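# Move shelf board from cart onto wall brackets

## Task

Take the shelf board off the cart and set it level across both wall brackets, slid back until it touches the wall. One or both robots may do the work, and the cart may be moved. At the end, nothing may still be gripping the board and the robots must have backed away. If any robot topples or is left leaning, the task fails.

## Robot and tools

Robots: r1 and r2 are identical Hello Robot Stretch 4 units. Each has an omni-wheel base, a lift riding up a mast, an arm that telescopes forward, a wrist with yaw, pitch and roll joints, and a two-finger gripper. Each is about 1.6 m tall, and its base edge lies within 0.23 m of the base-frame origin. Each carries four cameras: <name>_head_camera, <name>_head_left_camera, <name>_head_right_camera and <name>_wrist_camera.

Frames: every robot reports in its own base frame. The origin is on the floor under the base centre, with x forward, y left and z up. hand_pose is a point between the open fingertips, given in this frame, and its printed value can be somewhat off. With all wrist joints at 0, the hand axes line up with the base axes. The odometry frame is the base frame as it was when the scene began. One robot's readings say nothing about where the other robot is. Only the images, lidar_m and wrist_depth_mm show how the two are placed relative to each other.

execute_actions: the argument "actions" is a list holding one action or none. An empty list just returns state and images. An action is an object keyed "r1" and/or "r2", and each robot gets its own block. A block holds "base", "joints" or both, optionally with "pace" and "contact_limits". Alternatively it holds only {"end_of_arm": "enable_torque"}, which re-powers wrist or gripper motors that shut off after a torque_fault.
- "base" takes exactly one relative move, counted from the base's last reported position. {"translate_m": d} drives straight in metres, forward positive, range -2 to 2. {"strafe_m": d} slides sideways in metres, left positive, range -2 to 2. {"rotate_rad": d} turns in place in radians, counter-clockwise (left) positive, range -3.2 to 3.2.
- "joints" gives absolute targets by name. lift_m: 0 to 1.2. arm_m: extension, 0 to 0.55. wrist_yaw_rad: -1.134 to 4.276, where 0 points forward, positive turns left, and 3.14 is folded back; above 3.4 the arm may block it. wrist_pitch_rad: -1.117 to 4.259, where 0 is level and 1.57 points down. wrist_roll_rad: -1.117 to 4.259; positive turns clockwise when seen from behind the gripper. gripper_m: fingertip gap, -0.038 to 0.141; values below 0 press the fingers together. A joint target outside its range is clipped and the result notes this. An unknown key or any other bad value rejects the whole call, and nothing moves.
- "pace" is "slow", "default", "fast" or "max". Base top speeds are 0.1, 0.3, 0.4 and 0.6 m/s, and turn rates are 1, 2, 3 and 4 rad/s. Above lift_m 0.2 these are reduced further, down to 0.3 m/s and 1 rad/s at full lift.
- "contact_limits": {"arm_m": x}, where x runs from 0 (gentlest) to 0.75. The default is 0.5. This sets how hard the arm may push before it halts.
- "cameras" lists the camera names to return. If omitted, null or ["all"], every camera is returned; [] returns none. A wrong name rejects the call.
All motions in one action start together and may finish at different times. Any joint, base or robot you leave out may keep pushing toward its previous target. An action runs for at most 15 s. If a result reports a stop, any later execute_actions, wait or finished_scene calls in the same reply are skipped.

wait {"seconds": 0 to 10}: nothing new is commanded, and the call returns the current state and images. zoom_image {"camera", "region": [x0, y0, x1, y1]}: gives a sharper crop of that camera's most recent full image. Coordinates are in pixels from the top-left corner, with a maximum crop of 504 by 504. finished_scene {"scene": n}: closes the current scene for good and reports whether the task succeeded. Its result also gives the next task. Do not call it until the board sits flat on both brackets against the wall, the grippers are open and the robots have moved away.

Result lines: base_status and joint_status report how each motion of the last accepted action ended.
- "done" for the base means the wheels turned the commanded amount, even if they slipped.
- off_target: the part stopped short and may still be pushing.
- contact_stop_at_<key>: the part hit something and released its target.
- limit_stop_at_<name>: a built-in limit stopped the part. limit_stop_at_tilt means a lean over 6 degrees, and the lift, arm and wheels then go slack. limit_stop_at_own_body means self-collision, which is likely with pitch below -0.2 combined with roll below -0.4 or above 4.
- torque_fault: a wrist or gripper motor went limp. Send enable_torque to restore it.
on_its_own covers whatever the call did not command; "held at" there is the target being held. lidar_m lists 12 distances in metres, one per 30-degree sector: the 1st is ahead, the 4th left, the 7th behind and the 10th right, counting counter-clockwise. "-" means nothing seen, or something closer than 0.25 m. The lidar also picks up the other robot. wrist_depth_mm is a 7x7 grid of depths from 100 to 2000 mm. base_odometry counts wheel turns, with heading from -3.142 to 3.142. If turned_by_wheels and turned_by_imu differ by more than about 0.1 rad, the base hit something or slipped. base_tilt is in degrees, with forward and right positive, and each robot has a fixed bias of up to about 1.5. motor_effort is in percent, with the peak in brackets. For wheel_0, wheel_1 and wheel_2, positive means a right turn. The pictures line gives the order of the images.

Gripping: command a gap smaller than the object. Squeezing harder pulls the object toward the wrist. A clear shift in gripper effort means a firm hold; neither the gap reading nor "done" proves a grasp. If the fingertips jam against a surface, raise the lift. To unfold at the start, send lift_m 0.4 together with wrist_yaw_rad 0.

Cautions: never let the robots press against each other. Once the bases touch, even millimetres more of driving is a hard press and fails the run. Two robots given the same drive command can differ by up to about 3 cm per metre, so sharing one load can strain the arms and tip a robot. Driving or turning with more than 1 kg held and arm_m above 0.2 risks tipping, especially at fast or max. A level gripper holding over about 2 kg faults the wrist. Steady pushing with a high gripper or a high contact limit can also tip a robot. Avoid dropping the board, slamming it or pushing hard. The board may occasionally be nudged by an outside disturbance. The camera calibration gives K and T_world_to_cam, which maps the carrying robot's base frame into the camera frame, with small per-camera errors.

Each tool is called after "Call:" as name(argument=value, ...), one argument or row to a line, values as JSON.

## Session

Call:
execute_actions(
  actions=[],
)

Scene clock: 0.00 s.
r1.base_odometry: x=+0.000 y=+0.000 heading=+0.000 (m, m, rad; r1's odometry frame)
r1.turned_by_wheels: +0.000 (rad since the last result)
r1.turned_by_imu: +0.000 (rad since the last result)
r1.base_tilt: forward=-0.1 right=-0.2 (deg)
r1.lidar_m: 3.19 2.11 1.32 1.18 1.20 1.46 1.53 1.54 1.91 2.98 5.61 3.52
r1.base_status: not commanded
r1.joint_positions: lift_m=+0.250 arm_m=+0.002 wrist_yaw_rad=+3.174 wrist_pitch_rad=+0.005 wrist_roll_rad=-0.006 gripper_m=+0.057
r1.joint_status: not commanded
r1.motor_effort: lift_m=+19 arm_m=-1 wrist_yaw_rad=-2 wrist_pitch_rad=-5 wrist_roll_rad=+0 gripper_m=-5 wheel_0=-1 wheel_1=+0 wheel_2=+0 (%)
r1.hand_pose: x=-0.1180 y=+0.0780 z=+0.4270 quat_wxyz=(-0.016, -0.003, -0.003, +1.000) (m; r1's base frame)
r1.wrist_depth_mm: - 134 182 1708 1808 1863 1430 / - 109 135 1756 1808 1863 1397 / - 115 135 1756 1808 1863 1366 / 135 134 196 1756 1756 1863 1366 / 1576 1618 1661 1756 1756 1808 1336 / 1205 1537 193 1661 204 1618 1336 / 960 960 1118 159 1060 1160 1182
r2.base_odometry: x=+0.000 y=+0.000 heading=+0.000 (m, m, rad; r2's odometry frame)
r2.turned_by_wheels: +0.000 (rad since the last result)
r2.turned_by_imu: +0.000 (rad since the last result)
r2.base_tilt: forward=-0.7 right=+0.2 (deg)
r2.lidar_m: 3.92 2.06 1.13 0.95 0.93 1.00 0.84 0.83 0.96 1.56 6.81 4.65
r2.base_status: not commanded
r2.joint_positions: lift_m=+0.250 arm_m=+0.000 wrist_yaw_rad=+3.107 wrist_pitch_rad=+0.014 wrist_roll_rad=+0.009 gripper_m=+0.057
r2.joint_status: not commanded
r2.motor_effort: lift_m=+22 arm_m=-1 wrist_yaw_rad=+1 wrist_pitch_rad=-7 wrist_roll_rad=+0 gripper_m=-3 wheel_0=+0 wheel_1=+0 wheel_2=+0 (%)
r2.hand_pose: x=-0.1148 y=+0.0972 z=+0.4243 quat_wxyz=(+0.017, -0.007, +0.004, +1.000) (m; r2's base frame)
r2.wrist_depth_mm: - 138 991 1060 1205 1078 878 / - 138 976 1060 1160 1118 904 / - 133 225 1060 1160 1138 904 / 115 139 946 1060 1138 1118 917 / 809 891 960 1042 1138 1118 917 / 820 891 195 1025 197 1098 917 / 831 866 960 110 1098 960 904
pictures: r1_head_camera, r1_head_left_camera, r1_head_right_camera, r1_wrist_camera, r2_head_camera, r2_head_left_camera, r2_head_right_camera, r2_wrist_camera
camera_calibration (this result's frames):
r1_wrist_camera: T_world_to_cam=[[-0.0080998, 0.998766, 0.0490074, -0.10892], [-0.00237291, 0.0489897, -0.998796, 0.482878], [-0.999964, -0.00820634, 0.00197318, 0.106722], [0, 0, 0, 1]] pos_world=[0.106982, 0.086005, 0.487424]
r2_wrist_camera: T_world_to_cam=[[0.0719335, 0.996036, -0.0523296, -0.0697347], [0.0258038, -0.0543064, -0.998191, 0.480746], [-0.997076, 0.0704531, -0.029608, 0.120075], [0, 0, 0, 1]] pos_world=[0.112335, 0.0871061, 0.479782]
Images, in order (width x height): r1_head_camera 420x560, r1_head_left_camera 420x672, r1_head_right_camera 420x672, r1_wrist_camera 616x392, r2_head_camera 420x560, r2_head_left_camera 420x672, r2_head_right_camera 420x672, r2_wrist_camera 616x392.

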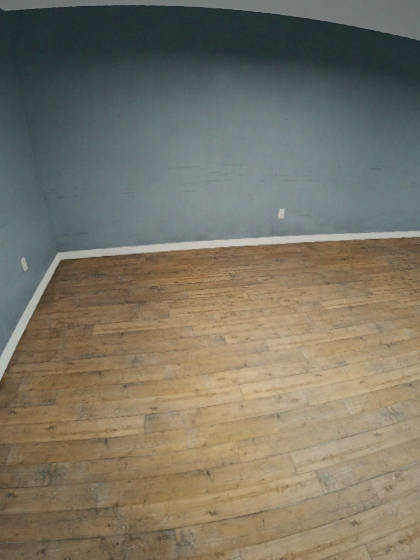

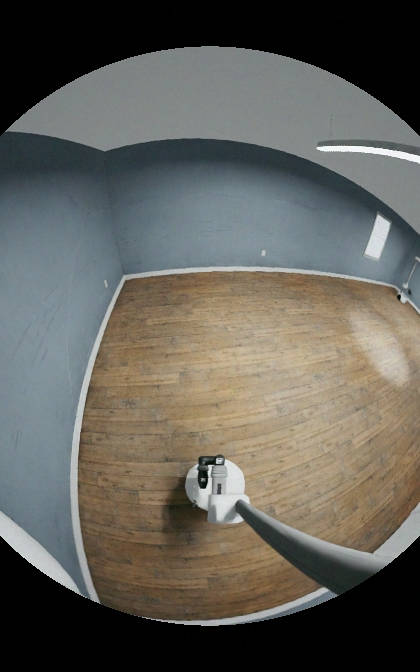

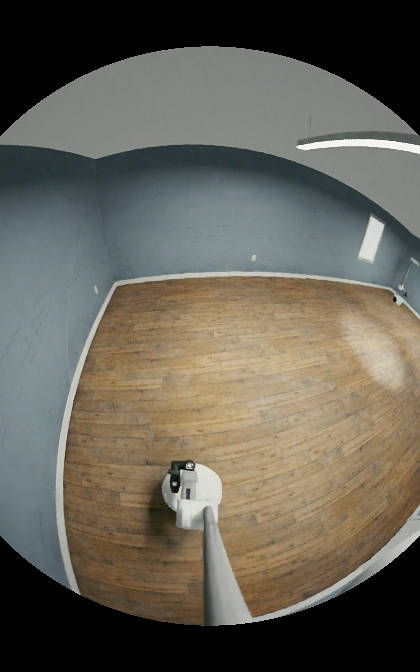

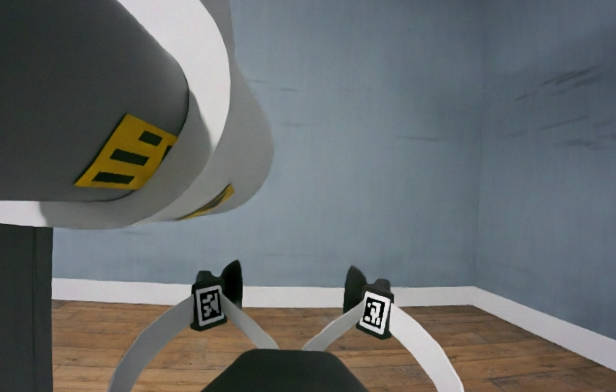

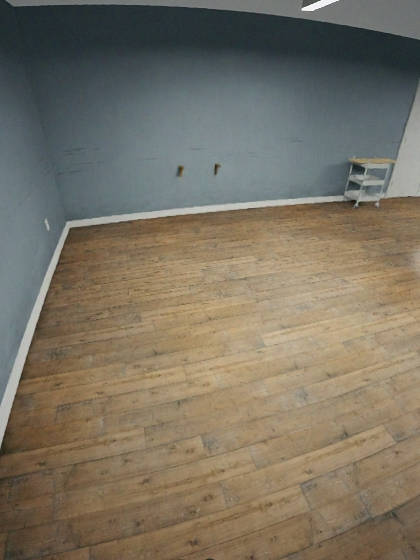

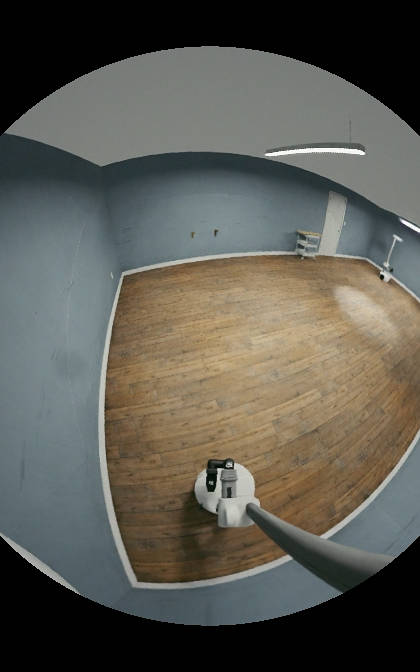

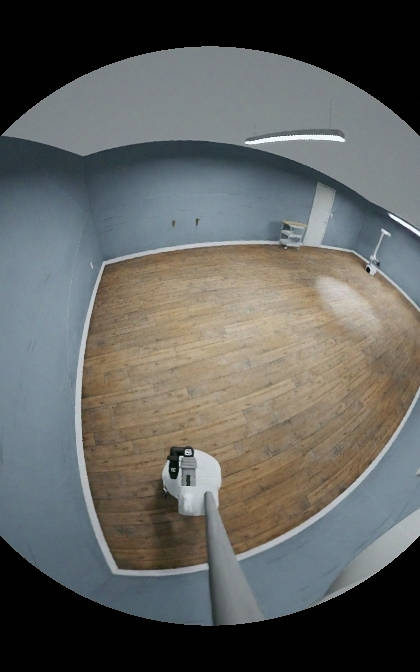

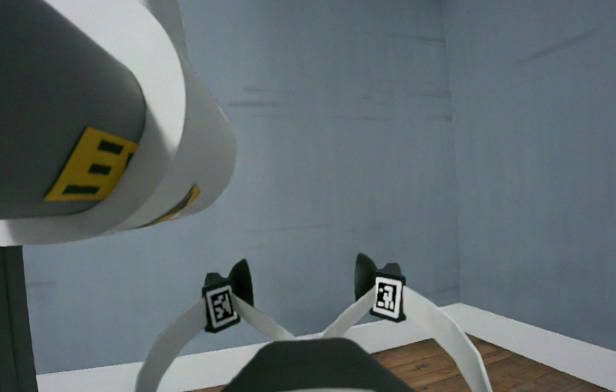

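Call:
execute_actions(
  actions=[
    {"r1":{"base":{"rotate_rad":-1.49},"joints":{"lift_m":0.19},"pace":"fast"},"r2":{"base":{"rotate_rad":-0.5},"joints":{"lift_m":0.19},"pace":"fast"}},
  ],
  cameras=[],
)

Call:
execute_actions(
  actions=[
    {"r1":{"base":{"translate_m":1.5},"pace":"max"},"r2":{"base":{"translate_m":2},"pace":"max"}},
  ],
  cameras=["r1_head_camera"],
)

Call:
execute_actions(
  actions=[
    {"r1":{"base":{"translate_m":1.3},"joints":{"lift_m":0.57},"pace":"max"},"r2":{"base":{"translate_m":2},"joints":{"lift_m":0.57},"pace":"max"}},
  ],
  cameras=["r1_head_camera"],
)

Scene clock: 2.90 s.
r1.base_odometry: x=+0.000 y=+0.000 heading=-1.489 (m, m, rad; r1's odometry frame)
r1.turned_by_wheels: -1.489 (rad since the last result)
r1.turned_by_imu: -1.502 (rad since the last result)
r1.base_tilt: forward=-0.1 right=-0.1 (deg)
r1.lidar_m: 3.30 5.06 3.43 3.19 1.91 1.30 1.19 1.22 1.59 1.52 1.55 1.97
r1.base_status: done
r1.joint_positions: lift_m=+0.190 arm_m=+0.002 wrist_yaw_rad=+3.174 wrist_pitch_rad=+0.005 wrist_roll_rad=-0.006 gripper_m=+0.057
r1.joint_status: all done
r1.motor_effort: lift_m=+18(18) arm_m=-1(1) wrist_yaw_rad=-2(2) wrist_pitch_rad=-6(6) wrist_roll_rad=+1(0) gripper_m=-3(3) wheel_0=+3(12) wheel_1=+3(14) wheel_2=+2(11) (%)
r1.hand_pose: x=-0.1179 y=+0.0780 z=+0.3668 quat_wxyz=(-0.016, -0.003, -0.003, +1.000) (m; r1's base frame)
r1.wrist_depth_mm: - 135 182 1366 1397 1430 1430 / - 109 134 1397 1397 1430 1464 / - 115 135 1366 1397 1397 1464 / 134 134 196 1336 1397 1397 1430 / 1255 1336 1336 1366 1366 1397 1464 / 1042 1281 194 1336 204 1397 1464 / 842 854 976 159 931 1008 1060
r2.base_odometry: x=+0.000 y=+0.000 heading=-0.500 (m, m, rad; r2's odometry frame)
r2.turned_by_wheels: -0.500 (rad since the last result)
r2.turned_by_imu: -0.493 (rad since the last result)
r2.base_tilt: forward=-0.7 right=+0.2 (deg)
r2.lidar_m: 4.58 3.92 1.95 1.11 0.94 0.94 0.99 0.83 0.83 0.95 1.64 6.83
r2.base_status: done
r2.joint_positions: lift_m=+0.190 arm_m=+0.000 wrist_yaw_rad=+3.107 wrist_pitch_rad=+0.014 wrist_roll_rad=+0.009 gripper_m=+0.057
r2.joint_status: all done
r2.motor_effort: lift_m=+16(19) arm_m=-1(1) wrist_yaw_rad=+1(1) wrist_pitch_rad=-7(7) wrist_roll_rad=+1(0) gripper_m=-3(4) wheel_0=+0(6) wheel_1=-1(9) wheel_2=-2(8) (%)
r2.hand_pose: x=-0.1148 y=+0.0972 z=+0.3645 quat_wxyz=(+0.017, -0.007, +0.004, +1.000) (m; r2's base frame)
r2.wrist_depth_mm: - 138 1205 1281 1060 891 788 / - 138 1229 1281 1060 891 798 / - 133 224 1255 1060 904 809 / 115 139 1138 1308 1078 931 809 / 809 976 1182 1308 1042 917 809 / 831 976 195 1229 197 904 820 / 809 891 946 110 946 831 809
pictures: none
No camera images: the call's "cameras" was empty. Leave "cameras" out to get every camera's image.

Scene clock: 7.80 s.
r1.base_odometry: x=+0.123 y=-1.495 heading=-1.489 (m, m, rad; r1's odometry frame)
r1.turned_by_wheels: +0.000 (rad since the last result)
r1.turned_by_imu: -0.002 (rad since the last result)
r1.base_tilt: forward=+0.0 right=-0.2 (deg)
r1.lidar_m: 3.98 3.60 3.58 3.34 3.39 2.89 2.71 2.22 1.50 1.33 1.38 1.44
r1.base_status: done
r1.joint_positions: lift_m=+0.190 arm_m=+0.002 wrist_yaw_rad=+3.174 wrist_pitch_rad=+0.005 wrist_roll_rad=-0.006 gripper_m=+0.057
r1.joint_status: not commanded
r1.motor_effort: lift_m=+19(19) arm_m=-1(1) wrist_yaw_rad=-2(2) wrist_pitch_rad=-6(6) wrist_roll_rad=+0(0) gripper_m=-1(2) wheel_0=+2(12) wheel_1=+3(11) wheel_2=+1(14) (%)
r1.hand_pose: x=-0.1180 y=+0.0780 z=+0.3668 quat_wxyz=(-0.016, -0.003, -0.003, +1.000) (m; r1's base frame)
r1.wrist_depth_mm: - 135 182 - - - - / - 109 135 - - - - / - 115 135 - - - - / 134 134 196 - - - - / 1808 - - - - - - / 1060 1336 194 1464 204 1537 1537 / 842 854 976 159 946 1008 1060
r2.base_odometry: x=+1.755 y=-0.959 heading=-0.500 (m, m, rad; r2's odometry frame)
r2.turned_by_wheels: +0.000 (rad since the last result)
r2.turned_by_imu: -0.005 (rad since the last result)
r2.base_tilt: forward=-0.8 right=+0.2 (deg)
r2.lidar_m: 2.87 2.53 2.42 2.83 2.40 2.38 2.61 2.18 2.19 2.53 4.29 3.63
r2.base_status: done
r2.joint_positions: lift_m=+0.190 arm_m=+0.000 wrist_yaw_rad=+3.107 wrist_pitch_rad=+0.014 wrist_roll_rad=+0.009 gripper_m=+0.057
r2.joint_status: not commanded
r2.motor_effort: lift_m=+18(18) arm_m=-1(1) wrist_yaw_rad=+0(1) wrist_pitch_rad=-6(6) wrist_roll_rad=+0(1) gripper_m=-2(4) wheel_0=+0(8) wheel_1=+0(7) wheel_2=+0(16) (%)
r2.hand_pose: x=-0.1148 y=+0.0972 z=+0.3643 quat_wxyz=(+0.017, -0.007, +0.004, +1.000) (m; r2's base frame)
r2.wrist_depth_mm: - 138 - - - - 1921 / - 138 - - - - 1983 / - 133 225 - - - 1983 / 115 139 - - - - - / 1983 - - - - - 1921 / 1464 1430 195 1430 196 1255 1160 / 1025 946 960 109 946 831 854
pictures: r1_head_camera
Images, in order (width x height): r1_head_camera 420x560.

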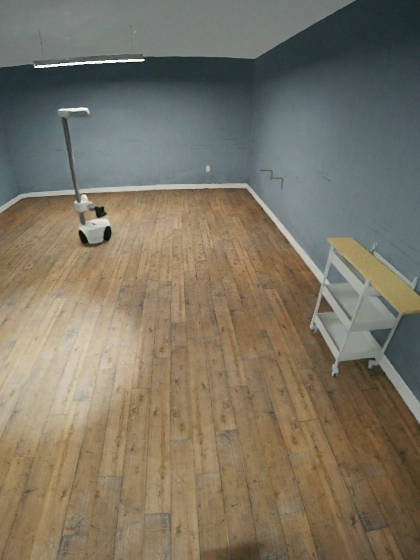

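Scene clock: 12.70 s.
r1.base_odometry: x=+0.230 y=-2.790 heading=-1.488 (m, m, rad; r1's odometry frame)
r1.turned_by_wheels: +0.001 (rad since the last result)
r1.turned_by_imu: -0.002 (rad since the last result)
r1.base_tilt: forward=+0.0 right=-0.2 (deg)
r1.lidar_m: 0.69 4.81 3.73 3.47 3.53 4.31 4.07 1.97 1.34 0.84 0.86 1.64
r1.base_status: done
r1.joint_positions: lift_m=+0.570 arm_m=+0.002 wrist_yaw_rad=+3.174 wrist_pitch_rad=+0.005 wrist_roll_rad=-0.006 gripper_m=+0.057
r1.joint_status: all done
r1.motor_effort: lift_m=+21(26) arm_m=-1(1) wrist_yaw_rad=-2(3) wrist_pitch_rad=-5(6) wrist_roll_rad=+0(0) gripper_m=-3(3) wheel_0=+3(12) wheel_1=+3(13) wheel_2=+2(15) (%)
r1.hand_pose: x=-0.1180 y=+0.0780 z=+0.7466 quat_wxyz=(-0.016, -0.003, -0.003, +1.000) (m; r1's base frame)
r1.wrist_depth_mm: - 134 182 - - - - / - 109 134 - - - - / - 115 135 - - - - / 135 134 196 - - - - / - - - - - - - / - - 194 - 204 - - / 1618 1618 1863 159 1808 1921 1983
r2.base_odometry: x=+3.510 y=-1.919 heading=-0.500 (m, m, rad; r2's odometry frame)
r2.turned_by_wheels: +0.000 (rad since the last result)
r2.turned_by_imu: -0.004 (rad since the last result)
r2.base_tilt: forward=-0.7 right=+0.2 (deg)
r2.lidar_m: 0.93 0.89 1.16 1.34 2.03 3.86 - 3.61 3.59 4.11 0.68 0.73
r2.base_status: done
r2.joint_positions: lift_m=+0.570 arm_m=+0.000 wrist_yaw_rad=+3.107 wrist_pitch_rad=+0.014 wrist_roll_rad=+0.009 gripper_m=+0.057
r2.joint_status: all done
r2.motor_effort: lift_m=+24(28) arm_m=-1(1) wrist_yaw_rad=+1(0) wrist_pitch_rad=-7(7) wrist_roll_rad=+0(0) gripper_m=-2(4) wheel_0=+0(9) wheel_1=+0(7) wheel_2=-1(12) (%)
r2.hand_pose: x=-0.1148 y=+0.0972 z=+0.7438 quat_wxyz=(+0.017, -0.007, +0.004, +1.000) (m; r2's base frame)
r2.wrist_depth_mm: - 139 - - - - - / - 138 - - - - - / - 133 225 - - - - / 115 139 - - - - - / - - - - - - - / - - 195 - 197 - - / 1921 1756 1756 110 1756 1618 1618
pictures: r1_head_camera
Images, in order (width x height): r1_head_camera 420x560.

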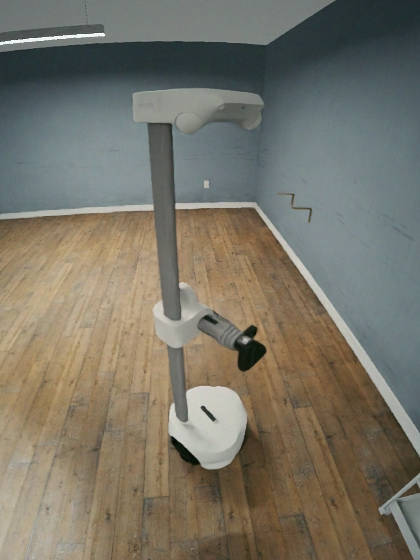

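Call:
execute_actions(
  actions=[
    {"r1":{"base":{"rotate_rad":-1.45},"joints":{"wrist_yaw_rad":0,"wrist_roll_rad":1.57,"gripper_m":0.1},"pace":"fast"},"r2":{"base":{"rotate_rad":0.85},"joints":{"wrist_yaw_rad":0,"wrist_roll_rad":1.57,"gripper_m":0.1},"pace":"fast"}},
  ],
  cameras=["r1_head_camera","r2_head_camera","r1_wrist_camera","r2_wrist_camera"],
)

Scene clock: 15.63 s.
r1.base_odometry: x=+0.230 y=-2.790 heading=-2.937 (m, m, rad; r1's odometry frame)
r1.turned_by_wheels: -1.449 (rad since the last result)
r1.turned_by_imu: -1.461 (rad since the last result)
r1.base_tilt: forward=+0.0 right=-0.2 (deg)
r1.lidar_m: 0.83 0.89 0.75 0.69 4.87 3.58 3.51 3.67 4.14 4.01 1.72 0.93
r1.base_status: done
r1.joint_positions: lift_m=+0.570 arm_m=+0.002 wrist_yaw_rad=+0.000 wrist_pitch_rad=+0.005 wrist_roll_rad=+1.570 gripper_m=+0.100
r1.joint_status: all done
r1.motor_effort: lift_m=+21(21) arm_m=-1(1) wrist_yaw_rad=-3(8) wrist_pitch_rad=-6(6) wrist_roll_rad=+2(3) gripper_m=-1(2) wheel_0=+2(12) wheel_1=+3(11) wheel_2=+4(8) (%)
r1.hand_pose: x=+0.4617 y=-0.0873 z=+0.7466 quat_wxyz=(+0.708, +0.707, +0.002, -0.002) (m; r1's base frame)
r1.wrist_depth_mm: 1025 1025 1042 1042 1060 1060 1025 / 1025 1042 1042 1042 1042 1060 1042 / 1025 1025 1025 1060 1060 1078 1042 / 1025 1025 1042 1060 1078 1078 1025 / 1025 1042 1060 683 960 960 866 / 1042 1060 1042 683 198 820 820 / 1025 1042 1042 152 976 788 809
r2.base_odometry: x=+3.510 y=-1.919 heading=+0.350 (m, m, rad; r2's odometry frame)
r2.turned_by_wheels: +0.850 (rad since the last result)
r2.turned_by_imu: +0.837 (rad since the last result)
r2.base_tilt: forward=-0.7 right=+0.3 (deg)
r2.lidar_m: 1.15 1.23 1.71 3.84 4.04 3.70 3.67 3.76 0.72 0.68 1.00 0.89
r2.base_status: done
r2.joint_positions: lift_m=+0.570 arm_m=+0.000 wrist_yaw_rad=+0.000 wrist_pitch_rad=+0.014 wrist_roll_rad=+1.570 gripper_m=+0.100
r2.joint_status: all done
r2.motor_effort: lift_m=+24(25) arm_m=-1(1) wrist_yaw_rad=+0(7) wrist_pitch_rad=-8(8) wrist_roll_rad=+1(6) gripper_m=+0(2) wheel_0=-1(7) wheel_1=+0(8) wheel_2=+1(7) (%)
r2.hand_pose: x=+0.4590 y=-0.0873 z=+0.7438 quat_wxyz=(+0.707, +0.707, +0.005, -0.005) (m; r2's base frame)
r2.wrist_depth_mm: 904 904 917 917 931 960 946 / 891 917 931 931 946 960 946 / 917 917 917 946 946 946 946 / 917 917 946 946 946 960 946 / 931 931 931 946 960 960 976 / 931 960 213 931 216 976 960 / 931 946 960 110 976 976 976
pictures: r1_head_camera, r1_wrist_camera, r2_head_camera, r2_wrist_camera
camera_calibration (this result's frames):
r1_wrist_camera: T_world_to_cam=[[-0.029996, -0.0445543, -0.998557, 0.746304], [0.00543787, 0.998984, -0.0447367, 0.178608], [0.999535, -0.00677194, -0.0297233, -0.215055], [0, 0, 0, 1]] pos_world=[0.23637, -0.146631, 0.746825]
r2_wrist_camera: T_world_to_cam=[[-0.0515298, 0.0432068, -0.997736, 0.766158], [-0.0130354, 0.998949, 0.0439326, 0.109487], [0.998586, 0.0152698, -0.0509125, -0.190394], [0, 0, 0, 1]] pos_world=[0.231032, -0.139568, 0.74992]
Images, in order (width x height): r1_head_camera 420x560, r1_wrist_camera 616x392, r2_head_camera 420x560, r2_wrist_camera 616x392.

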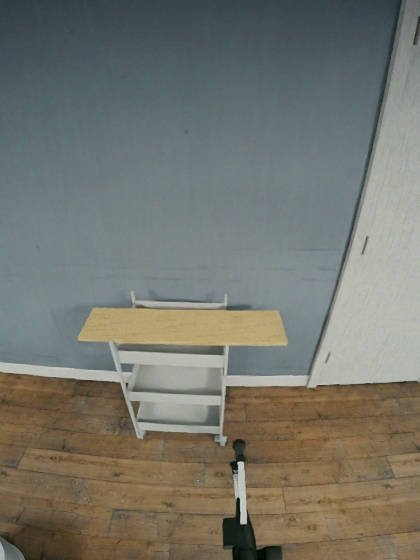

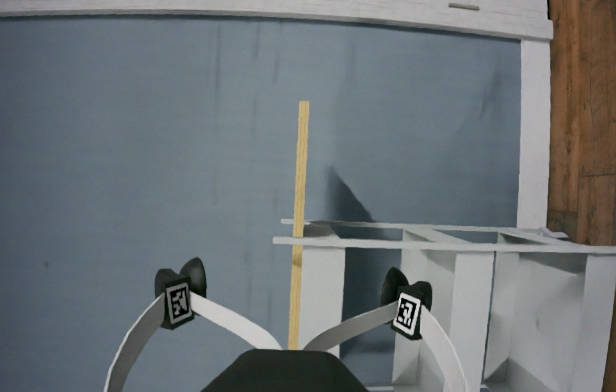

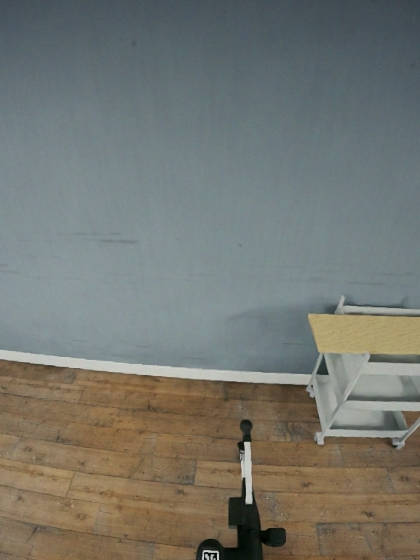

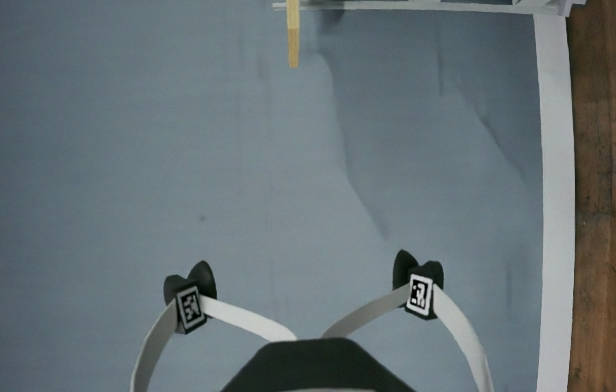

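Call:
execute_actions(
  actions=[
    {"r1":{"base":{"strafe_m":-0.17}},"r2":{"base":{"rotate_rad":-0.05}}},
  ],
  cameras=[],
)

Call:
execute_actions(
  actions=[
    {"r1":{"base":{"translate_m":0.28}},"r2":{"base":{"strafe_m":-0.34},"joints":{"arm_m":0.15}}},
  ],
  cameras=["r1_head_camera","r2_head_camera","r1_wrist_camera","r2_wrist_camera"],
)

Scene clock: 18.00 s.
r1.base_odometry: x=+0.195 y=-2.624 heading=-2.937 (m, m, rad; r1's odometry frame)
r1.turned_by_wheels: +0.000 (rad since the last result)
r1.turned_by_imu: -0.001 (rad since the last result)
r1.base_tilt: forward=-0.1 right=-0.2 (deg)
r1.lidar_m: 0.84 0.87 0.94 0.87 4.86 3.59 3.54 3.67 3.97 3.83 1.70 1.29
r1.base_status: done
r1.joint_positions: lift_m=+0.570 arm_m=+0.002 wrist_yaw_rad=+0.000 wrist_pitch_rad=+0.005 wrist_roll_rad=+1.570 gripper_m=+0.100
r1.joint_status: not commanded
r1.motor_effort: lift_m=+21(21) arm_m=-1(1) wrist_yaw_rad=-2(3) wrist_pitch_rad=-6(7) wrist_roll_rad=+2(2) gripper_m=+0(2) wheel_0=+1(12) wheel_1=-2(11) wheel_2=+0(2) (%)
r1.hand_pose: x=+0.4617 y=-0.0874 z=+0.7466 quat_wxyz=(+0.708, +0.707, +0.002, -0.002) (m; r1's base frame)
r1.wrist_depth_mm: 991 1008 1008 1042 1042 1025 1025 / 1025 1042 1042 1042 1042 1042 1025 / 1025 1025 1042 1060 1042 1060 1042 / 1025 1025 1042 1060 1060 1060 1042 / 1025 1042 1042 1060 1060 1078 1025 / 1025 1042 1042 1042 198 1060 931 / 1042 1042 1060 152 976 640 768
r2.base_odometry: x=+3.510 y=-1.918 heading=+0.300 (m, m, rad; r2's odometry frame)
r2.turned_by_wheels: -0.050 (rad since the last result)
r2.turned_by_imu: -0.050 (rad since the last result)
r2.base_tilt: forward=-0.6 right=+0.2 (deg)
r2.lidar_m: 1.16 1.21 1.63 3.84 3.98 3.75 3.67 3.74 0.99 0.87 1.09 0.86
r2.base_status: done
r2.joint_positions: lift_m=+0.570 arm_m=+0.000 wrist_yaw_rad=+0.000 wrist_pitch_rad=+0.014 wrist_roll_rad=+1.570 gripper_m=+0.100
r2.joint_status: not commanded
r2.motor_effort: lift_m=+24(24) arm_m=-1(1) wrist_yaw_rad=+1(0) wrist_pitch_rad=-8(7) wrist_roll_rad=+1(1) gripper_m=+0(0) wheel_0=+0(4) wheel_1=+0(2) wheel_2=+0(5) (%)
r2.hand_pose: x=+0.4590 y=-0.0874 z=+0.7438 quat_wxyz=(+0.707, +0.707, +0.005, -0.005) (m; r2's base frame)
r2.wrist_depth_mm: 946 946 946 946 960 960 904 / 931 946 931 946 960 960 946 / 917 946 946 931 946 960 960 / 931 946 946 931 946 946 960 / 931 931 931 960 960 960 946 / 917 917 214 931 216 960 976 / 931 946 946 110 960 946 960
pictures: none
No camera images: the call's "cameras" was empty. Leave "cameras" out to get every camera's image.

Scene clock: 20.47 s.
r1.base_odometry: x=-0.079 y=-2.681 heading=-2.937 (m, m, rad; r1's odometry frame)
r1.turned_by_wheels: +0.000 (rad since the last result)
r1.turned_by_imu: +0.000 (rad since the last result)
r1.base_tilt: forward=+0.0 right=-0.3 (deg)
r1.lidar_m: 0.55 0.57 0.57 0.54 0.56 3.90 3.85 3.97 3.97 3.64 1.35 0.99
r1.base_status: done
r1.joint_positions: lift_m=+0.570 arm_m=+0.002 wrist_yaw_rad=+0.000 wrist_pitch_rad=+0.005 wrist_roll_rad=+1.570 gripper_m=+0.100
r1.joint_status: not commanded
r1.motor_effort: lift_m=+21(21) arm_m=-1(1) wrist_yaw_rad=-2(2) wrist_pitch_rad=-6(7) wrist_roll_rad=+1(1) gripper_m=+1(2) wheel_0=+3(10) wheel_1=+5(9) wheel_2=-3(13) (%)
r1.hand_pose: x=+0.4617 y=-0.0874 z=+0.7466 quat_wxyz=(+0.708, +0.707, +0.002, -0.002) (m; r1's base frame)
r1.wrist_depth_mm: 741 741 741 750 741 732 741 / 750 750 759 759 768 778 778 / 750 750 759 750 768 768 778 / 741 750 750 768 768 768 778 / 741 750 750 768 768 778 778 / 750 759 759 759 198 778 778 / 750 750 759 152 778 585 788
r2.base_odometry: x=+3.610 y=-2.243 heading=+0.300 (m, m, rad; r2's odometry frame)
r2.turned_by_wheels: +0.000 (rad since the last result)
r2.turned_by_imu: -0.002 (rad since the last result)
r2.base_tilt: forward=-0.6 right=+0.2 (deg)
r2.lidar_m: 0.78 1.19 1.64 4.18 4.32 3.76 3.66 3.71 4.78 0.55 0.55 0.79
r2.base_status: done
r2.joint_positions: lift_m=+0.570 arm_m=+0.149 wrist_yaw_rad=+0.000 wrist_pitch_rad=+0.014 wrist_roll_rad=+1.570 gripper_m=+0.100
r2.joint_status: all done
r2.motor_effort: lift_m=+24(24) arm_m=+4(5) wrist_yaw_rad=+1(0) wrist_pitch_rad=-7(6) wrist_roll_rad=+1(1) gripper_m=-1(2) wheel_0=+0(7) wheel_1=+0(9) wheel_2=+0(2) (%)
r2.hand_pose: x=+0.6086 y=-0.0874 z=+0.7438 quat_wxyz=(+0.707, +0.707, +0.005, -0.005) (m; r2's base frame)
r2.wrist_depth_mm: 788 798 809 392 820 647 402 / 788 788 798 389 798 668 399 / 788 778 798 392 820 627 399 / 778 788 798 798 798 809 831 / 788 798 798 798 809 809 820 / 788 788 213 788 217 809 820 / 778 788 788 110 798 809 820
pictures: r1_head_camera, r1_wrist_camera, r2_head_camera, r2_wrist_camera
camera_calibration (this result's frames):
r1_wrist_camera: T_world_to_cam=[[-0.0300114, -0.0445439, -0.998557, 0.746306], [0.00578303, 0.998982, -0.0447367, 0.178548], [0.999533, -0.0071173, -0.0297233, -0.215055], [0, 0, 0, 1]] pos_world=[0.23632, -0.146653, 0.746825]
r2_wrist_camera: T_world_to_cam=[[-0.0514484, 0.0432988, -0.997737, 0.77385], [-0.0127348, 0.99895, 0.0440081, 0.111284], [0.998594, 0.0149701, -0.050843, -0.339846], [0, 0, 0, 1]] pos_world=[0.380599, -0.139587, 0.749922]
Images, in order (width x height): r1_head_camera 420x560, r1_wrist_camera 616x392, r2_head_camera 420x560, r2_wrist_camera 616x392.

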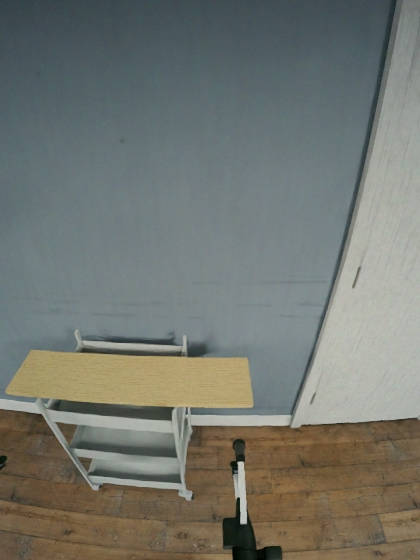

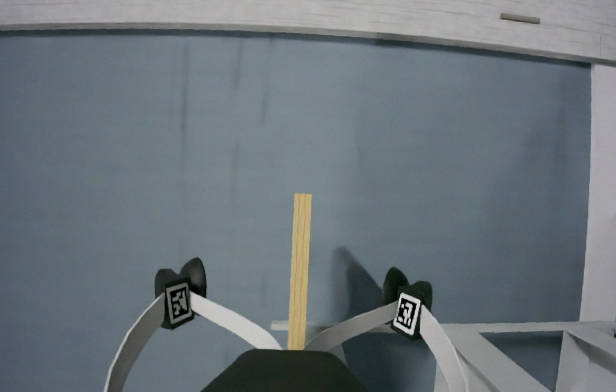

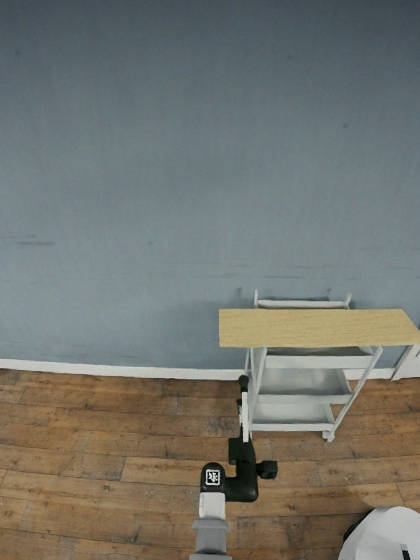

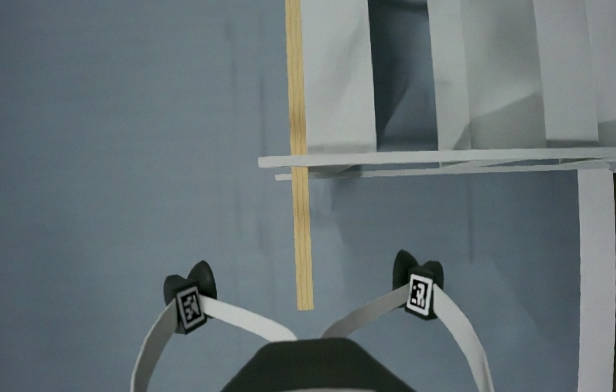

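Call:
execute_actions(
  actions=[
    {"r1":{"joints":{"lift_m":0.565,"arm_m":0.21}},"r2":{"base":{"translate_m":0.2},"joints":{"lift_m":0.565,"arm_m":0.205}}},
  ],
  cameras=["r1_wrist_camera","r2_wrist_camera"],
)

Call:
execute_actions(
  actions=[
    {"r1":{"joints":{"gripper_m":-0.03}},"r2":{"joints":{"gripper_m":-0.03}}},
  ],
  cameras=[],
)

Call:
execute_actions(
  actions=[
    {"r1":{"joints":{"lift_m":0.7},"pace":"slow"},"r2":{"joints":{"lift_m":0.7},"pace":"slow"}},
  ],
  cameras=["r1_head_camera","r2_wrist_camera"],
)

Scene clock: 23.50 s.
r1.base_odometry: x=-0.079 y=-2.681 heading=-2.937 (m, m, rad; r1's odometry frame)
r1.turned_by_wheels: +0.000 (rad since the last result)
r1.turned_by_imu: +0.000 (rad since the last result)
r1.base_tilt: forward=+0.0 right=-0.2 (deg)
r1.lidar_m: 0.56 0.58 0.57 0.52 5.12 3.89 3.84 3.95 3.97 3.61 1.36 1.00
r1.base_status: not commanded
r1.joint_positions: lift_m=+0.565 arm_m=+0.209 wrist_yaw_rad=+0.000 wrist_pitch_rad=+0.005 wrist_roll_rad=+1.570 gripper_m=+0.100
r1.joint_status: all done
r1.motor_effort: lift_m=+17(19) arm_m=+5(4) wrist_yaw_rad=-2(2) wrist_pitch_rad=-5(7) wrist_roll_rad=+2(2) gripper_m=-2(1) wheel_0=+3(3) wheel_1=+5(5) wheel_2=-3(4) (%)
r1.hand_pose: x=+0.6685 y=-0.0874 z=+0.7419 quat_wxyz=(+0.708, +0.707, +0.002, -0.002) (m; r1's base frame)
r1.wrist_depth_mm: 535 539 544 549 554 559 564 / 535 544 544 549 554 559 564 / 539 539 549 554 554 559 564 / 539 539 549 549 554 554 564 / 539 539 549 549 559 559 564 / 539 544 544 549 198 564 564 / 539 544 549 152 559 564 569
r2.base_odometry: x=+3.801 y=-2.184 heading=+0.300 (m, m, rad; r2's odometry frame)
r2.turned_by_wheels: +0.000 (rad since the last result)
r2.turned_by_imu: -0.001 (rad since the last result)
r2.base_tilt: forward=-0.7 right=+0.2 (deg)
r2.lidar_m: 0.63 1.00 1.37 3.59 4.33 3.96 3.91 3.92 0.64 0.51 0.63 0.58
r2.base_status: done
r2.joint_positions: lift_m=+0.565 arm_m=+0.204 wrist_yaw_rad=+0.000 wrist_pitch_rad=+0.014 wrist_roll_rad=+1.570 gripper_m=+0.100
r2.joint_status: all done
r2.motor_effort: lift_m=+16(23) arm_m=+4(8) wrist_yaw_rad=+1(2) wrist_pitch_rad=-7(7) wrist_roll_rad=+0(1) gripper_m=-2(1) wheel_0=-1(4) wheel_1=+0(5) wheel_2=+0(9) (%)
r2.hand_pose: x=+0.6636 y=-0.0874 z=+0.7395 quat_wxyz=(+0.707, +0.707, +0.005, -0.005) (m; r2's base frame)
r2.wrist_depth_mm: 539 544 549 180 136 138 469 / 535 539 124 125 126 128 445 / 535 539 549 179 351 554 466 / 539 539 539 549 554 554 554 / 530 535 544 178 549 554 559 / 530 535 214 178 217 554 559 / 530 535 539 109 554 549 554
pictures: r1_wrist_camera, r2_wrist_camera
camera_calibration (this result's frames):
r1_wrist_camera: T_world_to_cam=[[-0.0298427, -0.0444682, -0.998565, 0.747781], [0.00564516, 0.998986, -0.0446556, 0.177134], [0.999539, -0.00696971, -0.0295614, -0.422035], [0, 0, 0, 1]] pos_world=[0.443156, -0.146644, 0.742142]
r2_wrist_camera: T_world_to_cam=[[-0.0514425, 0.0433051, -0.997737, 0.772398], [-0.0126188, 0.998951, 0.0440085, 0.11213], [0.998596, 0.0148541, -0.0508421, -0.394996], [0, 0, 0, 1]] pos_world=[0.435591, -0.139594, 0.745633]
Images, in order (width x height): r1_wrist_camera 616x392, r2_wrist_camera 616x392.

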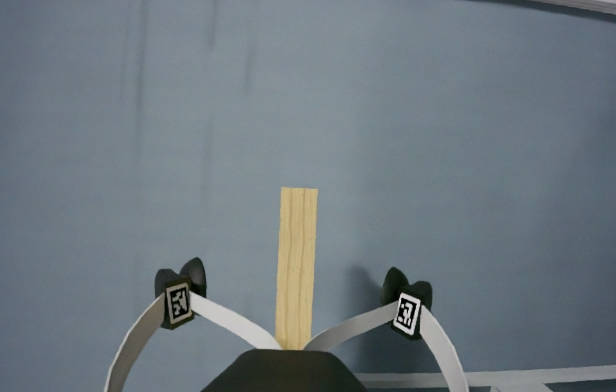

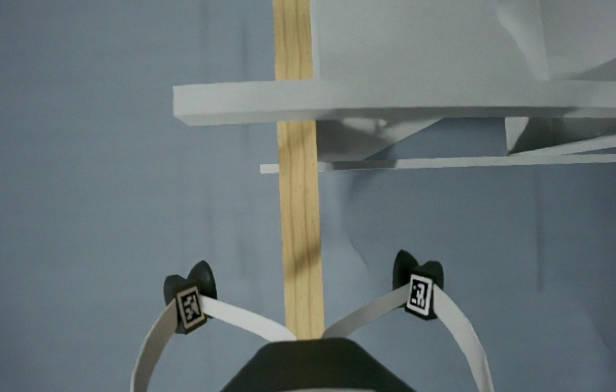

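Scene clock: 25.50 s.
r1.base_odometry: x=-0.079 y=-2.681 heading=-2.937 (m, m, rad; r1's odometry frame)
r1.turned_by_wheels: +0.000 (rad since the last result)
r1.turned_by_imu: +0.000 (rad since the last result)
r1.base_tilt: forward=+0.0 right=-0.2 (deg)
r1.lidar_m: 0.56 0.57 0.57 0.51 5.11 3.90 3.84 3.96 3.98 3.60 1.36 0.99
r1.base_status: not commanded
r1.joint_positions: lift_m=+0.565 arm_m=+0.209 wrist_yaw_rad=+0.001 wrist_pitch_rad=+0.006 wrist_roll_rad=+1.570 gripper_m=-0.029
r1.joint_status: all done
r1.motor_effort: lift_m=+17(17) arm_m=+4(5) wrist_yaw_rad=-4(4) wrist_pitch_rad=-8(7) wrist_roll_rad=+0(3) gripper_m=-26(21) wheel_0=+3(2) wheel_1=+5(5) wheel_2=-3(3) (%)
r1.hand_pose: x=+0.6687 y=-0.0872 z=+0.7417 quat_wxyz=(+0.708, +0.707, +0.002, -0.002) (m; r1's base frame)
r1.wrist_depth_mm: 535 539 544 549 554 554 559 / 535 539 544 549 554 559 564 / 535 539 544 549 559 559 564 / 535 539 549 549 554 559 564 / 535 539 544 549 554 559 564 / 539 544 179 183 554 559 569 / 539 539 549 176 473 564 569
r2.base_odometry: x=+3.801 y=-2.184 heading=+0.300 (m, m, rad; r2's odometry frame)
r2.turned_by_wheels: +0.000 (rad since the last result)
r2.turned_by_imu: +0.000 (rad since the last result)
r2.base_tilt: forward=-0.7 right=+0.2 (deg)
r2.lidar_m: 0.68 1.01 1.36 3.57 4.31 3.97 3.89 3.93 0.65 0.53 0.66 0.57
r2.base_status: not commanded
r2.joint_positions: lift_m=+0.565 arm_m=+0.204 wrist_yaw_rad=+0.000 wrist_pitch_rad=+0.014 wrist_roll_rad=+1.570 gripper_m=-0.029
r2.joint_status: all done
r2.motor_effort: lift_m=+16(16) arm_m=+4(4) wrist_yaw_rad=+0(0) wrist_pitch_rad=-5(6) wrist_roll_rad=+0(0) gripper_m=-22(21) wheel_0=-1(1) wheel_1=+0(0) wheel_2=+0(0) (%)
r2.hand_pose: x=+0.6637 y=-0.0873 z=+0.7397 quat_wxyz=(+0.707, +0.707, +0.005, -0.005) (m; r2's base frame)
r2.wrist_depth_mm: 544 544 549 169 136 137 473 / 544 544 124 125 126 127 452 / 535 535 544 168 353 559 466 / 535 535 544 169 549 549 559 / 539 539 539 168 554 554 559 / 530 535 182 196 184 549 559 / 525 530 535 110 549 549 559
pictures: none
No camera images: the call's "cameras" was empty. Leave "cameras" out to get every camera's image.

Scene clock: 27.43 s.
r1.base_odometry: x=-0.079 y=-2.681 heading=-2.937 (m, m, rad; r1's odometry frame)
r1.turned_by_wheels: +0.000 (rad since the last result)
r1.turned_by_imu: +0.000 (rad since the last result)
r1.base_tilt: forward=+0.0 right=-0.2 (deg)
r1.lidar_m: 0.57 0.58 0.59 0.53 5.11 3.89 3.85 3.96 3.97 3.62 1.35 0.99
r1.base_status: not commanded
r1.joint_positions: lift_m=+0.700 arm_m=+0.209 wrist_yaw_rad=+0.001 wrist_pitch_rad=+0.016 wrist_roll_rad=+1.570 gripper_m=-0.029
r1.joint_status: all done
r1.on_its_own: wrist_pitch_rad is at rest, and its effort (-36) is outside its rest range (-23 to +23)
r1.motor_effort: lift_m=+25(23) arm_m=+4(4) wrist_yaw_rad=-3(5) wrist_pitch_rad=-36(40) wrist_roll_rad=+2(1) gripper_m=-26(28) wheel_0=+3(2) wheel_1=+5(5) wheel_2=-4(3) (%)
r1.hand_pose: x=+0.6686 y=-0.0873 z=+0.8732 quat_wxyz=(+0.707, +0.707, +0.006, -0.005) (m; r1's base frame)
r1.wrist_depth_mm: 525 535 539 549 559 564 569 / 530 535 544 549 554 564 569 / 530 539 544 549 554 564 574 / 530 539 549 549 554 569 569 / 530 539 549 549 559 569 569 / 535 539 179 195 182 569 574 / 535 539 544 175 559 477 574
r2.base_odometry: x=+3.801 y=-2.184 heading=+0.300 (m, m, rad; r2's odometry frame)
r2.turned_by_wheels: +0.000 (rad since the last result)
r2.turned_by_imu: +0.000 (rad since the last result)
r2.base_tilt: forward=-0.6 right=+0.3 (deg)
r2.lidar_m: 0.66 1.01 1.36 3.59 4.31 3.96 3.91 3.91 0.65 0.51 0.63 0.58
r2.base_status: not commanded
r2.joint_positions: lift_m=+0.699 arm_m=+0.204 wrist_yaw_rad=+0.000 wrist_pitch_rad=+0.025 wrist_roll_rad=+1.570 gripper_m=-0.029
r2.joint_status: all done
r2.on_its_own: wrist_pitch_rad is at rest, and its effort (-38) is outside its rest range (-23 to +23)
r2.motor_effort: lift_m=+30(30) arm_m=+4(4) wrist_yaw_rad=+1(1) wrist_pitch_rad=-38(42) wrist_roll_rad=+0(1) gripper_m=-22(23) wheel_0=-1(1) wheel_1=+0(0) wheel_2=+1(0) (%)
r2.hand_pose: x=+0.6636 y=-0.0874 z=+0.8703 quat_wxyz=(+0.707, +0.707, +0.009, -0.009) (m; r2's base frame)
r2.wrist_depth_mm: 530 539 544 170 473 377 278 / 525 539 544 544 549 384 267 / 530 535 544 544 469 389 473 / 530 539 544 544 554 564 574 / 525 535 539 202 554 554 564 / 525 535 185 167 182 559 564 / 525 530 539 110 549 559 559
pictures: r1_head_camera, r2_wrist_camera
camera_calibration (this result's frames):
r2_wrist_camera: T_world_to_cam=[[-0.0621051, 0.0434865, -0.997122, 0.909433], [-0.0122323, 0.998942, 0.0443278, 0.105814], [0.997995, 0.0149501, -0.0615074, -0.378681], [0, 0, 0, 1]] pos_world=[0.435696, -0.139589, 0.878833]
Images, in order (width x height): r1_head_camera 420x560, r2_wrist_camera 616x392.

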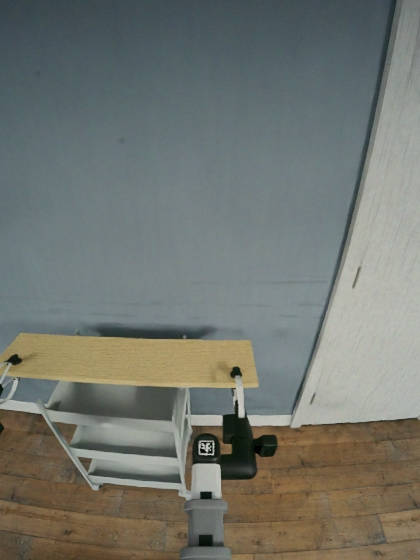

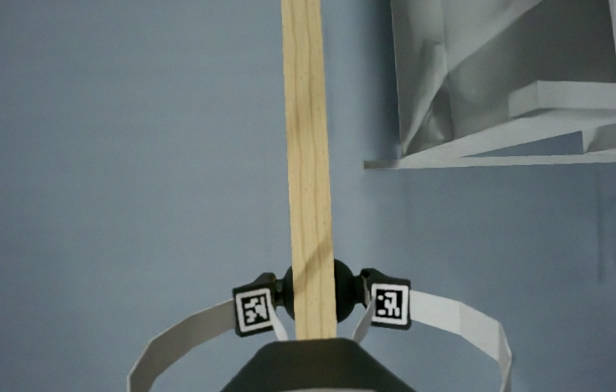

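Call:
execute_actions(
  actions=[
    {"r1":{"base":{"strafe_m":1.0},"joints":{"arm_m":0.06}},"r2":{"base":{"strafe_m":1.01},"joints":{"arm_m":0.055}}},
  ],
  cameras=[],
)

Scene clock: 34.77 s.
r1.base_odometry: x=+0.125 y=-3.660 heading=-2.937 (m, m, rad; r1's odometry frame)
r1.turned_by_wheels: +0.000 (rad since the last result)
r1.turned_by_imu: +0.005 (rad since the last result)
r1.base_tilt: forward=+0.0 right=-0.2 (deg)
r1.lidar_m: 0.46 0.49 0.54 0.53 4.06 3.87 3.83 3.94 5.01 3.64 0.83 0.73
r1.base_status: done
r1.joint_positions: lift_m=+0.700 arm_m=+0.061 wrist_yaw_rad=+0.006 wrist_pitch_rad=+0.016 wrist_roll_rad=+1.570 gripper_m=-0.029
r1.joint_status: all done
r1.on_its_own: wrist_yaw_rad is at rest, and its effort (-20) is outside its rest range (-13 to +13); wrist_pitch_rad is at rest, and its effort (-37) is outside its rest range (-23 to +23)
r1.motor_effort: lift_m=+24(25) arm_m=-5(5) wrist_yaw_rad=-20(21) wrist_pitch_rad=-37(37) wrist_roll_rad=+3(1) gripper_m=-24(27) wheel_0=+2(12) wheel_1=+3(13) wheel_2=+0(0) (%)
r1.hand_pose: x=+0.5207 y=-0.0856 z=+0.8732 quat_wxyz=(+0.708, +0.707, +0.008, -0.003) (m; r1's base frame)
r1.wrist_depth_mm: 691 699 707 715 723 732 741 / 691 699 699 715 723 732 741 / 691 707 715 715 732 732 750 / 699 699 715 715 732 741 741 / 707 707 715 715 732 741 759 / 699 707 179 195 182 750 759 / 699 707 723 176 732 741 759
r2.base_odometry: x=+3.504 y=-1.219 heading=+0.299 (m, m, rad; r2's odometry frame)
r2.turned_by_wheels: -0.001 (rad since the last result)
r2.turned_by_imu: +0.001 (rad since the last result)
r2.base_tilt: forward=-0.7 right=+0.1 (deg)
r2.lidar_m: 0.44 1.00 1.32 3.17 3.29 3.99 3.90 3.94 0.59 0.52 0.62 0.47
r2.base_status: done
r2.joint_positions: lift_m=+0.699 arm_m=+0.056 wrist_yaw_rad=-0.007 wrist_pitch_rad=+0.025 wrist_roll_rad=+1.570 gripper_m=-0.029
r2.joint_status: all done
r2.on_its_own: wrist_yaw_rad is at rest, and its effort (+23) is outside its rest range (-13 to +13); wrist_pitch_rad is at rest, and its effort (-37) is outside its rest range (-23 to +23)
r2.motor_effort: lift_m=+29(30) arm_m=-4(5) wrist_yaw_rad=+23(23) wrist_pitch_rad=-37(37) wrist_roll_rad=+0(0) gripper_m=-22(22) wheel_0=-5(11) wheel_1=-3(7) wheel_2=-3(5) (%)
r2.hand_pose: x=+0.5144 y=-0.0896 z=+0.8703 quat_wxyz=(+0.707, +0.707, +0.006, -0.012) (m; r2's base frame)
r2.wrist_depth_mm: 668 683 683 165 699 715 723 / 668 676 683 683 699 707 723 / 661 676 676 683 691 707 699 / 661 668 676 683 691 699 707 / 654 661 676 167 691 707 707 / 654 661 183 167 182 699 699 / 661 654 661 110 683 691 707
pictures: none
No camera images: the call's "cameras" was empty. Leave "cameras" out to get every camera's image.

Call:
execute_actions(
  actions=[
    {"r1":{"base":{"strafe_m":1.5},"joints":{"arm_m":0.11}},"r2":{"base":{"strafe_m":1.498}}},
  ],
  cameras=["r1_head_camera","r2_head_camera","r2_wrist_camera"],
)

Scene clock: 41.43 s.
r1.base_odometry: x=+0.430 y=-5.128 heading=-2.937 (m, m, rad; r1's odometry frame)
r1.turned_by_wheels: +0.000 (rad since the last result)
r1.turned_by_imu: +0.006 (rad since the last result)
r1.base_tilt: forward=-0.1 right=-0.2 (deg)
r1.lidar_m: 0.50 0.54 0.54 0.53 2.50 3.51 3.78 3.91 5.44 2.24 1.43 1.05
r1.base_status: done
r1.joint_positions: lift_m=+0.700 arm_m=+0.109 wrist_yaw_rad=-0.002 wrist_pitch_rad=+0.016 wrist_roll_rad=+1.570 gripper_m=-0.029
r1.joint_status: all done
r1.on_its_own: wrist_pitch_rad is at rest, and its effort (-37) is outside its rest range (-23 to +23)
r1.motor_effort: lift_m=+24(24) arm_m=+5(6) wrist_yaw_rad=+3(20) wrist_pitch_rad=-37(37) wrist_roll_rad=+2(1) gripper_m=-23(25) wheel_0=-4(9) wheel_1=+4(15) wheel_2=+0(6) (%)
r1.hand_pose: x=+0.5684 y=-0.0880 z=+0.8732 quat_wxyz=(+0.707, +0.707, +0.005, -0.006) (m; r1's base frame)
r1.wrist_depth_mm: 683 691 699 707 715 732 732 / 683 691 699 707 715 732 732 / 691 691 699 707 715 732 732 / 691 699 699 707 723 732 732 / 691 699 707 707 723 732 750 / 691 699 179 195 181 732 741 / 691 699 707 176 723 741 750
r2.base_odometry: x=+3.063 y=+0.213 heading=+0.299 (m, m, rad; r2's odometry frame)
r2.turned_by_wheels: +0.000 (rad since the last result)
r2.turned_by_imu: +0.003 (rad since the last result)
r2.base_tilt: forward=-0.8 right=+0.2 (deg)
r2.lidar_m: 0.55 0.96 1.34 1.66 1.73 2.38 3.94 3.99 0.53 0.52 0.62 0.47
r2.base_status: done
r2.joint_positions: lift_m=+0.699 arm_m=+0.056 wrist_yaw_rad=+0.000 wrist_pitch_rad=+0.025 wrist_roll_rad=+1.570 gripper_m=-0.029
r2.joint_status: not commanded
r2.on_its_own: wrist_pitch_rad is at rest, and its effort (-38) is outside its rest range (-23 to +23)
r2.motor_effort: lift_m=+29(29) arm_m=-4(4) wrist_yaw_rad=+2(25) wrist_pitch_rad=-38(39) wrist_roll_rad=+0(0) gripper_m=-21(22) wheel_0=+2(12) wheel_1=+0(7) wheel_2=-2(1) (%)
r2.hand_pose: x=+0.5150 y=-0.0875 z=+0.8703 quat_wxyz=(+0.707, +0.707, +0.009, -0.009) (m; r2's base frame)
r2.wrist_depth_mm: 647 647 654 410 676 683 691 / 640 647 654 661 668 683 683 / 640 640 654 661 676 683 691 / 627 647 647 654 676 676 691 / 634 634 661 166 661 676 683 / 640 640 186 167 182 668 676 / 634 634 654 109 668 668 683
pictures: r1_head_camera, r2_head_camera, r2_wrist_camera
camera_calibration (this result's frames):
r2_wrist_camera: T_world_to_cam=[[-0.0623353, 0.0435057, -0.997107, 0.900341], [-0.011917, 0.998946, 0.044331, 0.103918], [0.997984, 0.0146459, -0.0617511, -0.230158], [0, 0, 0, 1]] pos_world=[0.287055, -0.139607, 0.878917]
Images, in order (width x height): r1_head_camera 420x560, r2_head_camera 420x560, r2_wrist_camera 616x392.

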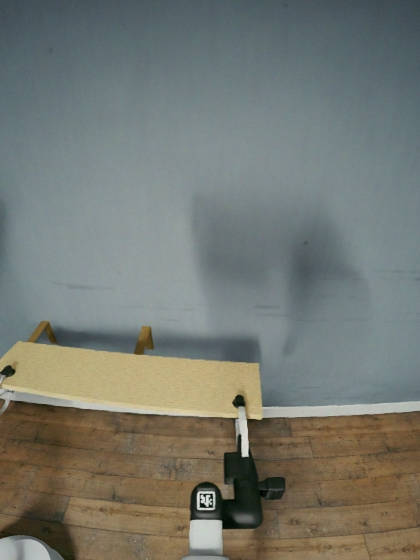

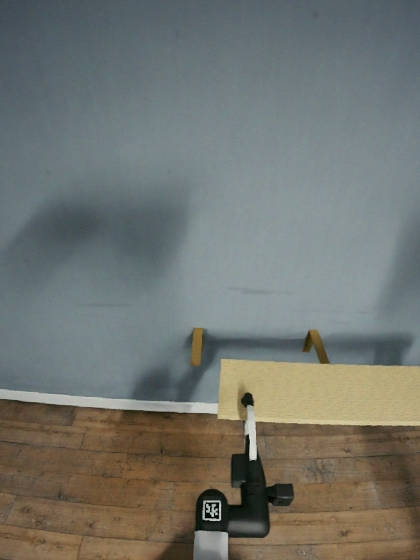

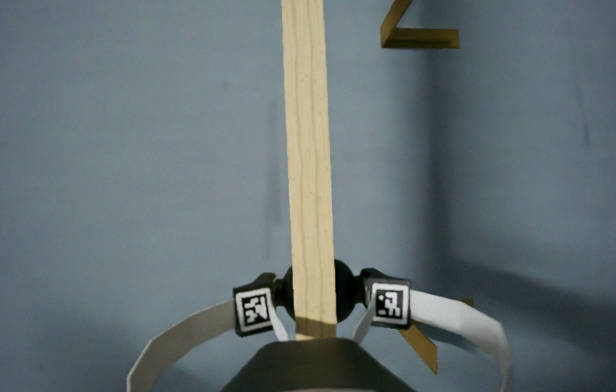

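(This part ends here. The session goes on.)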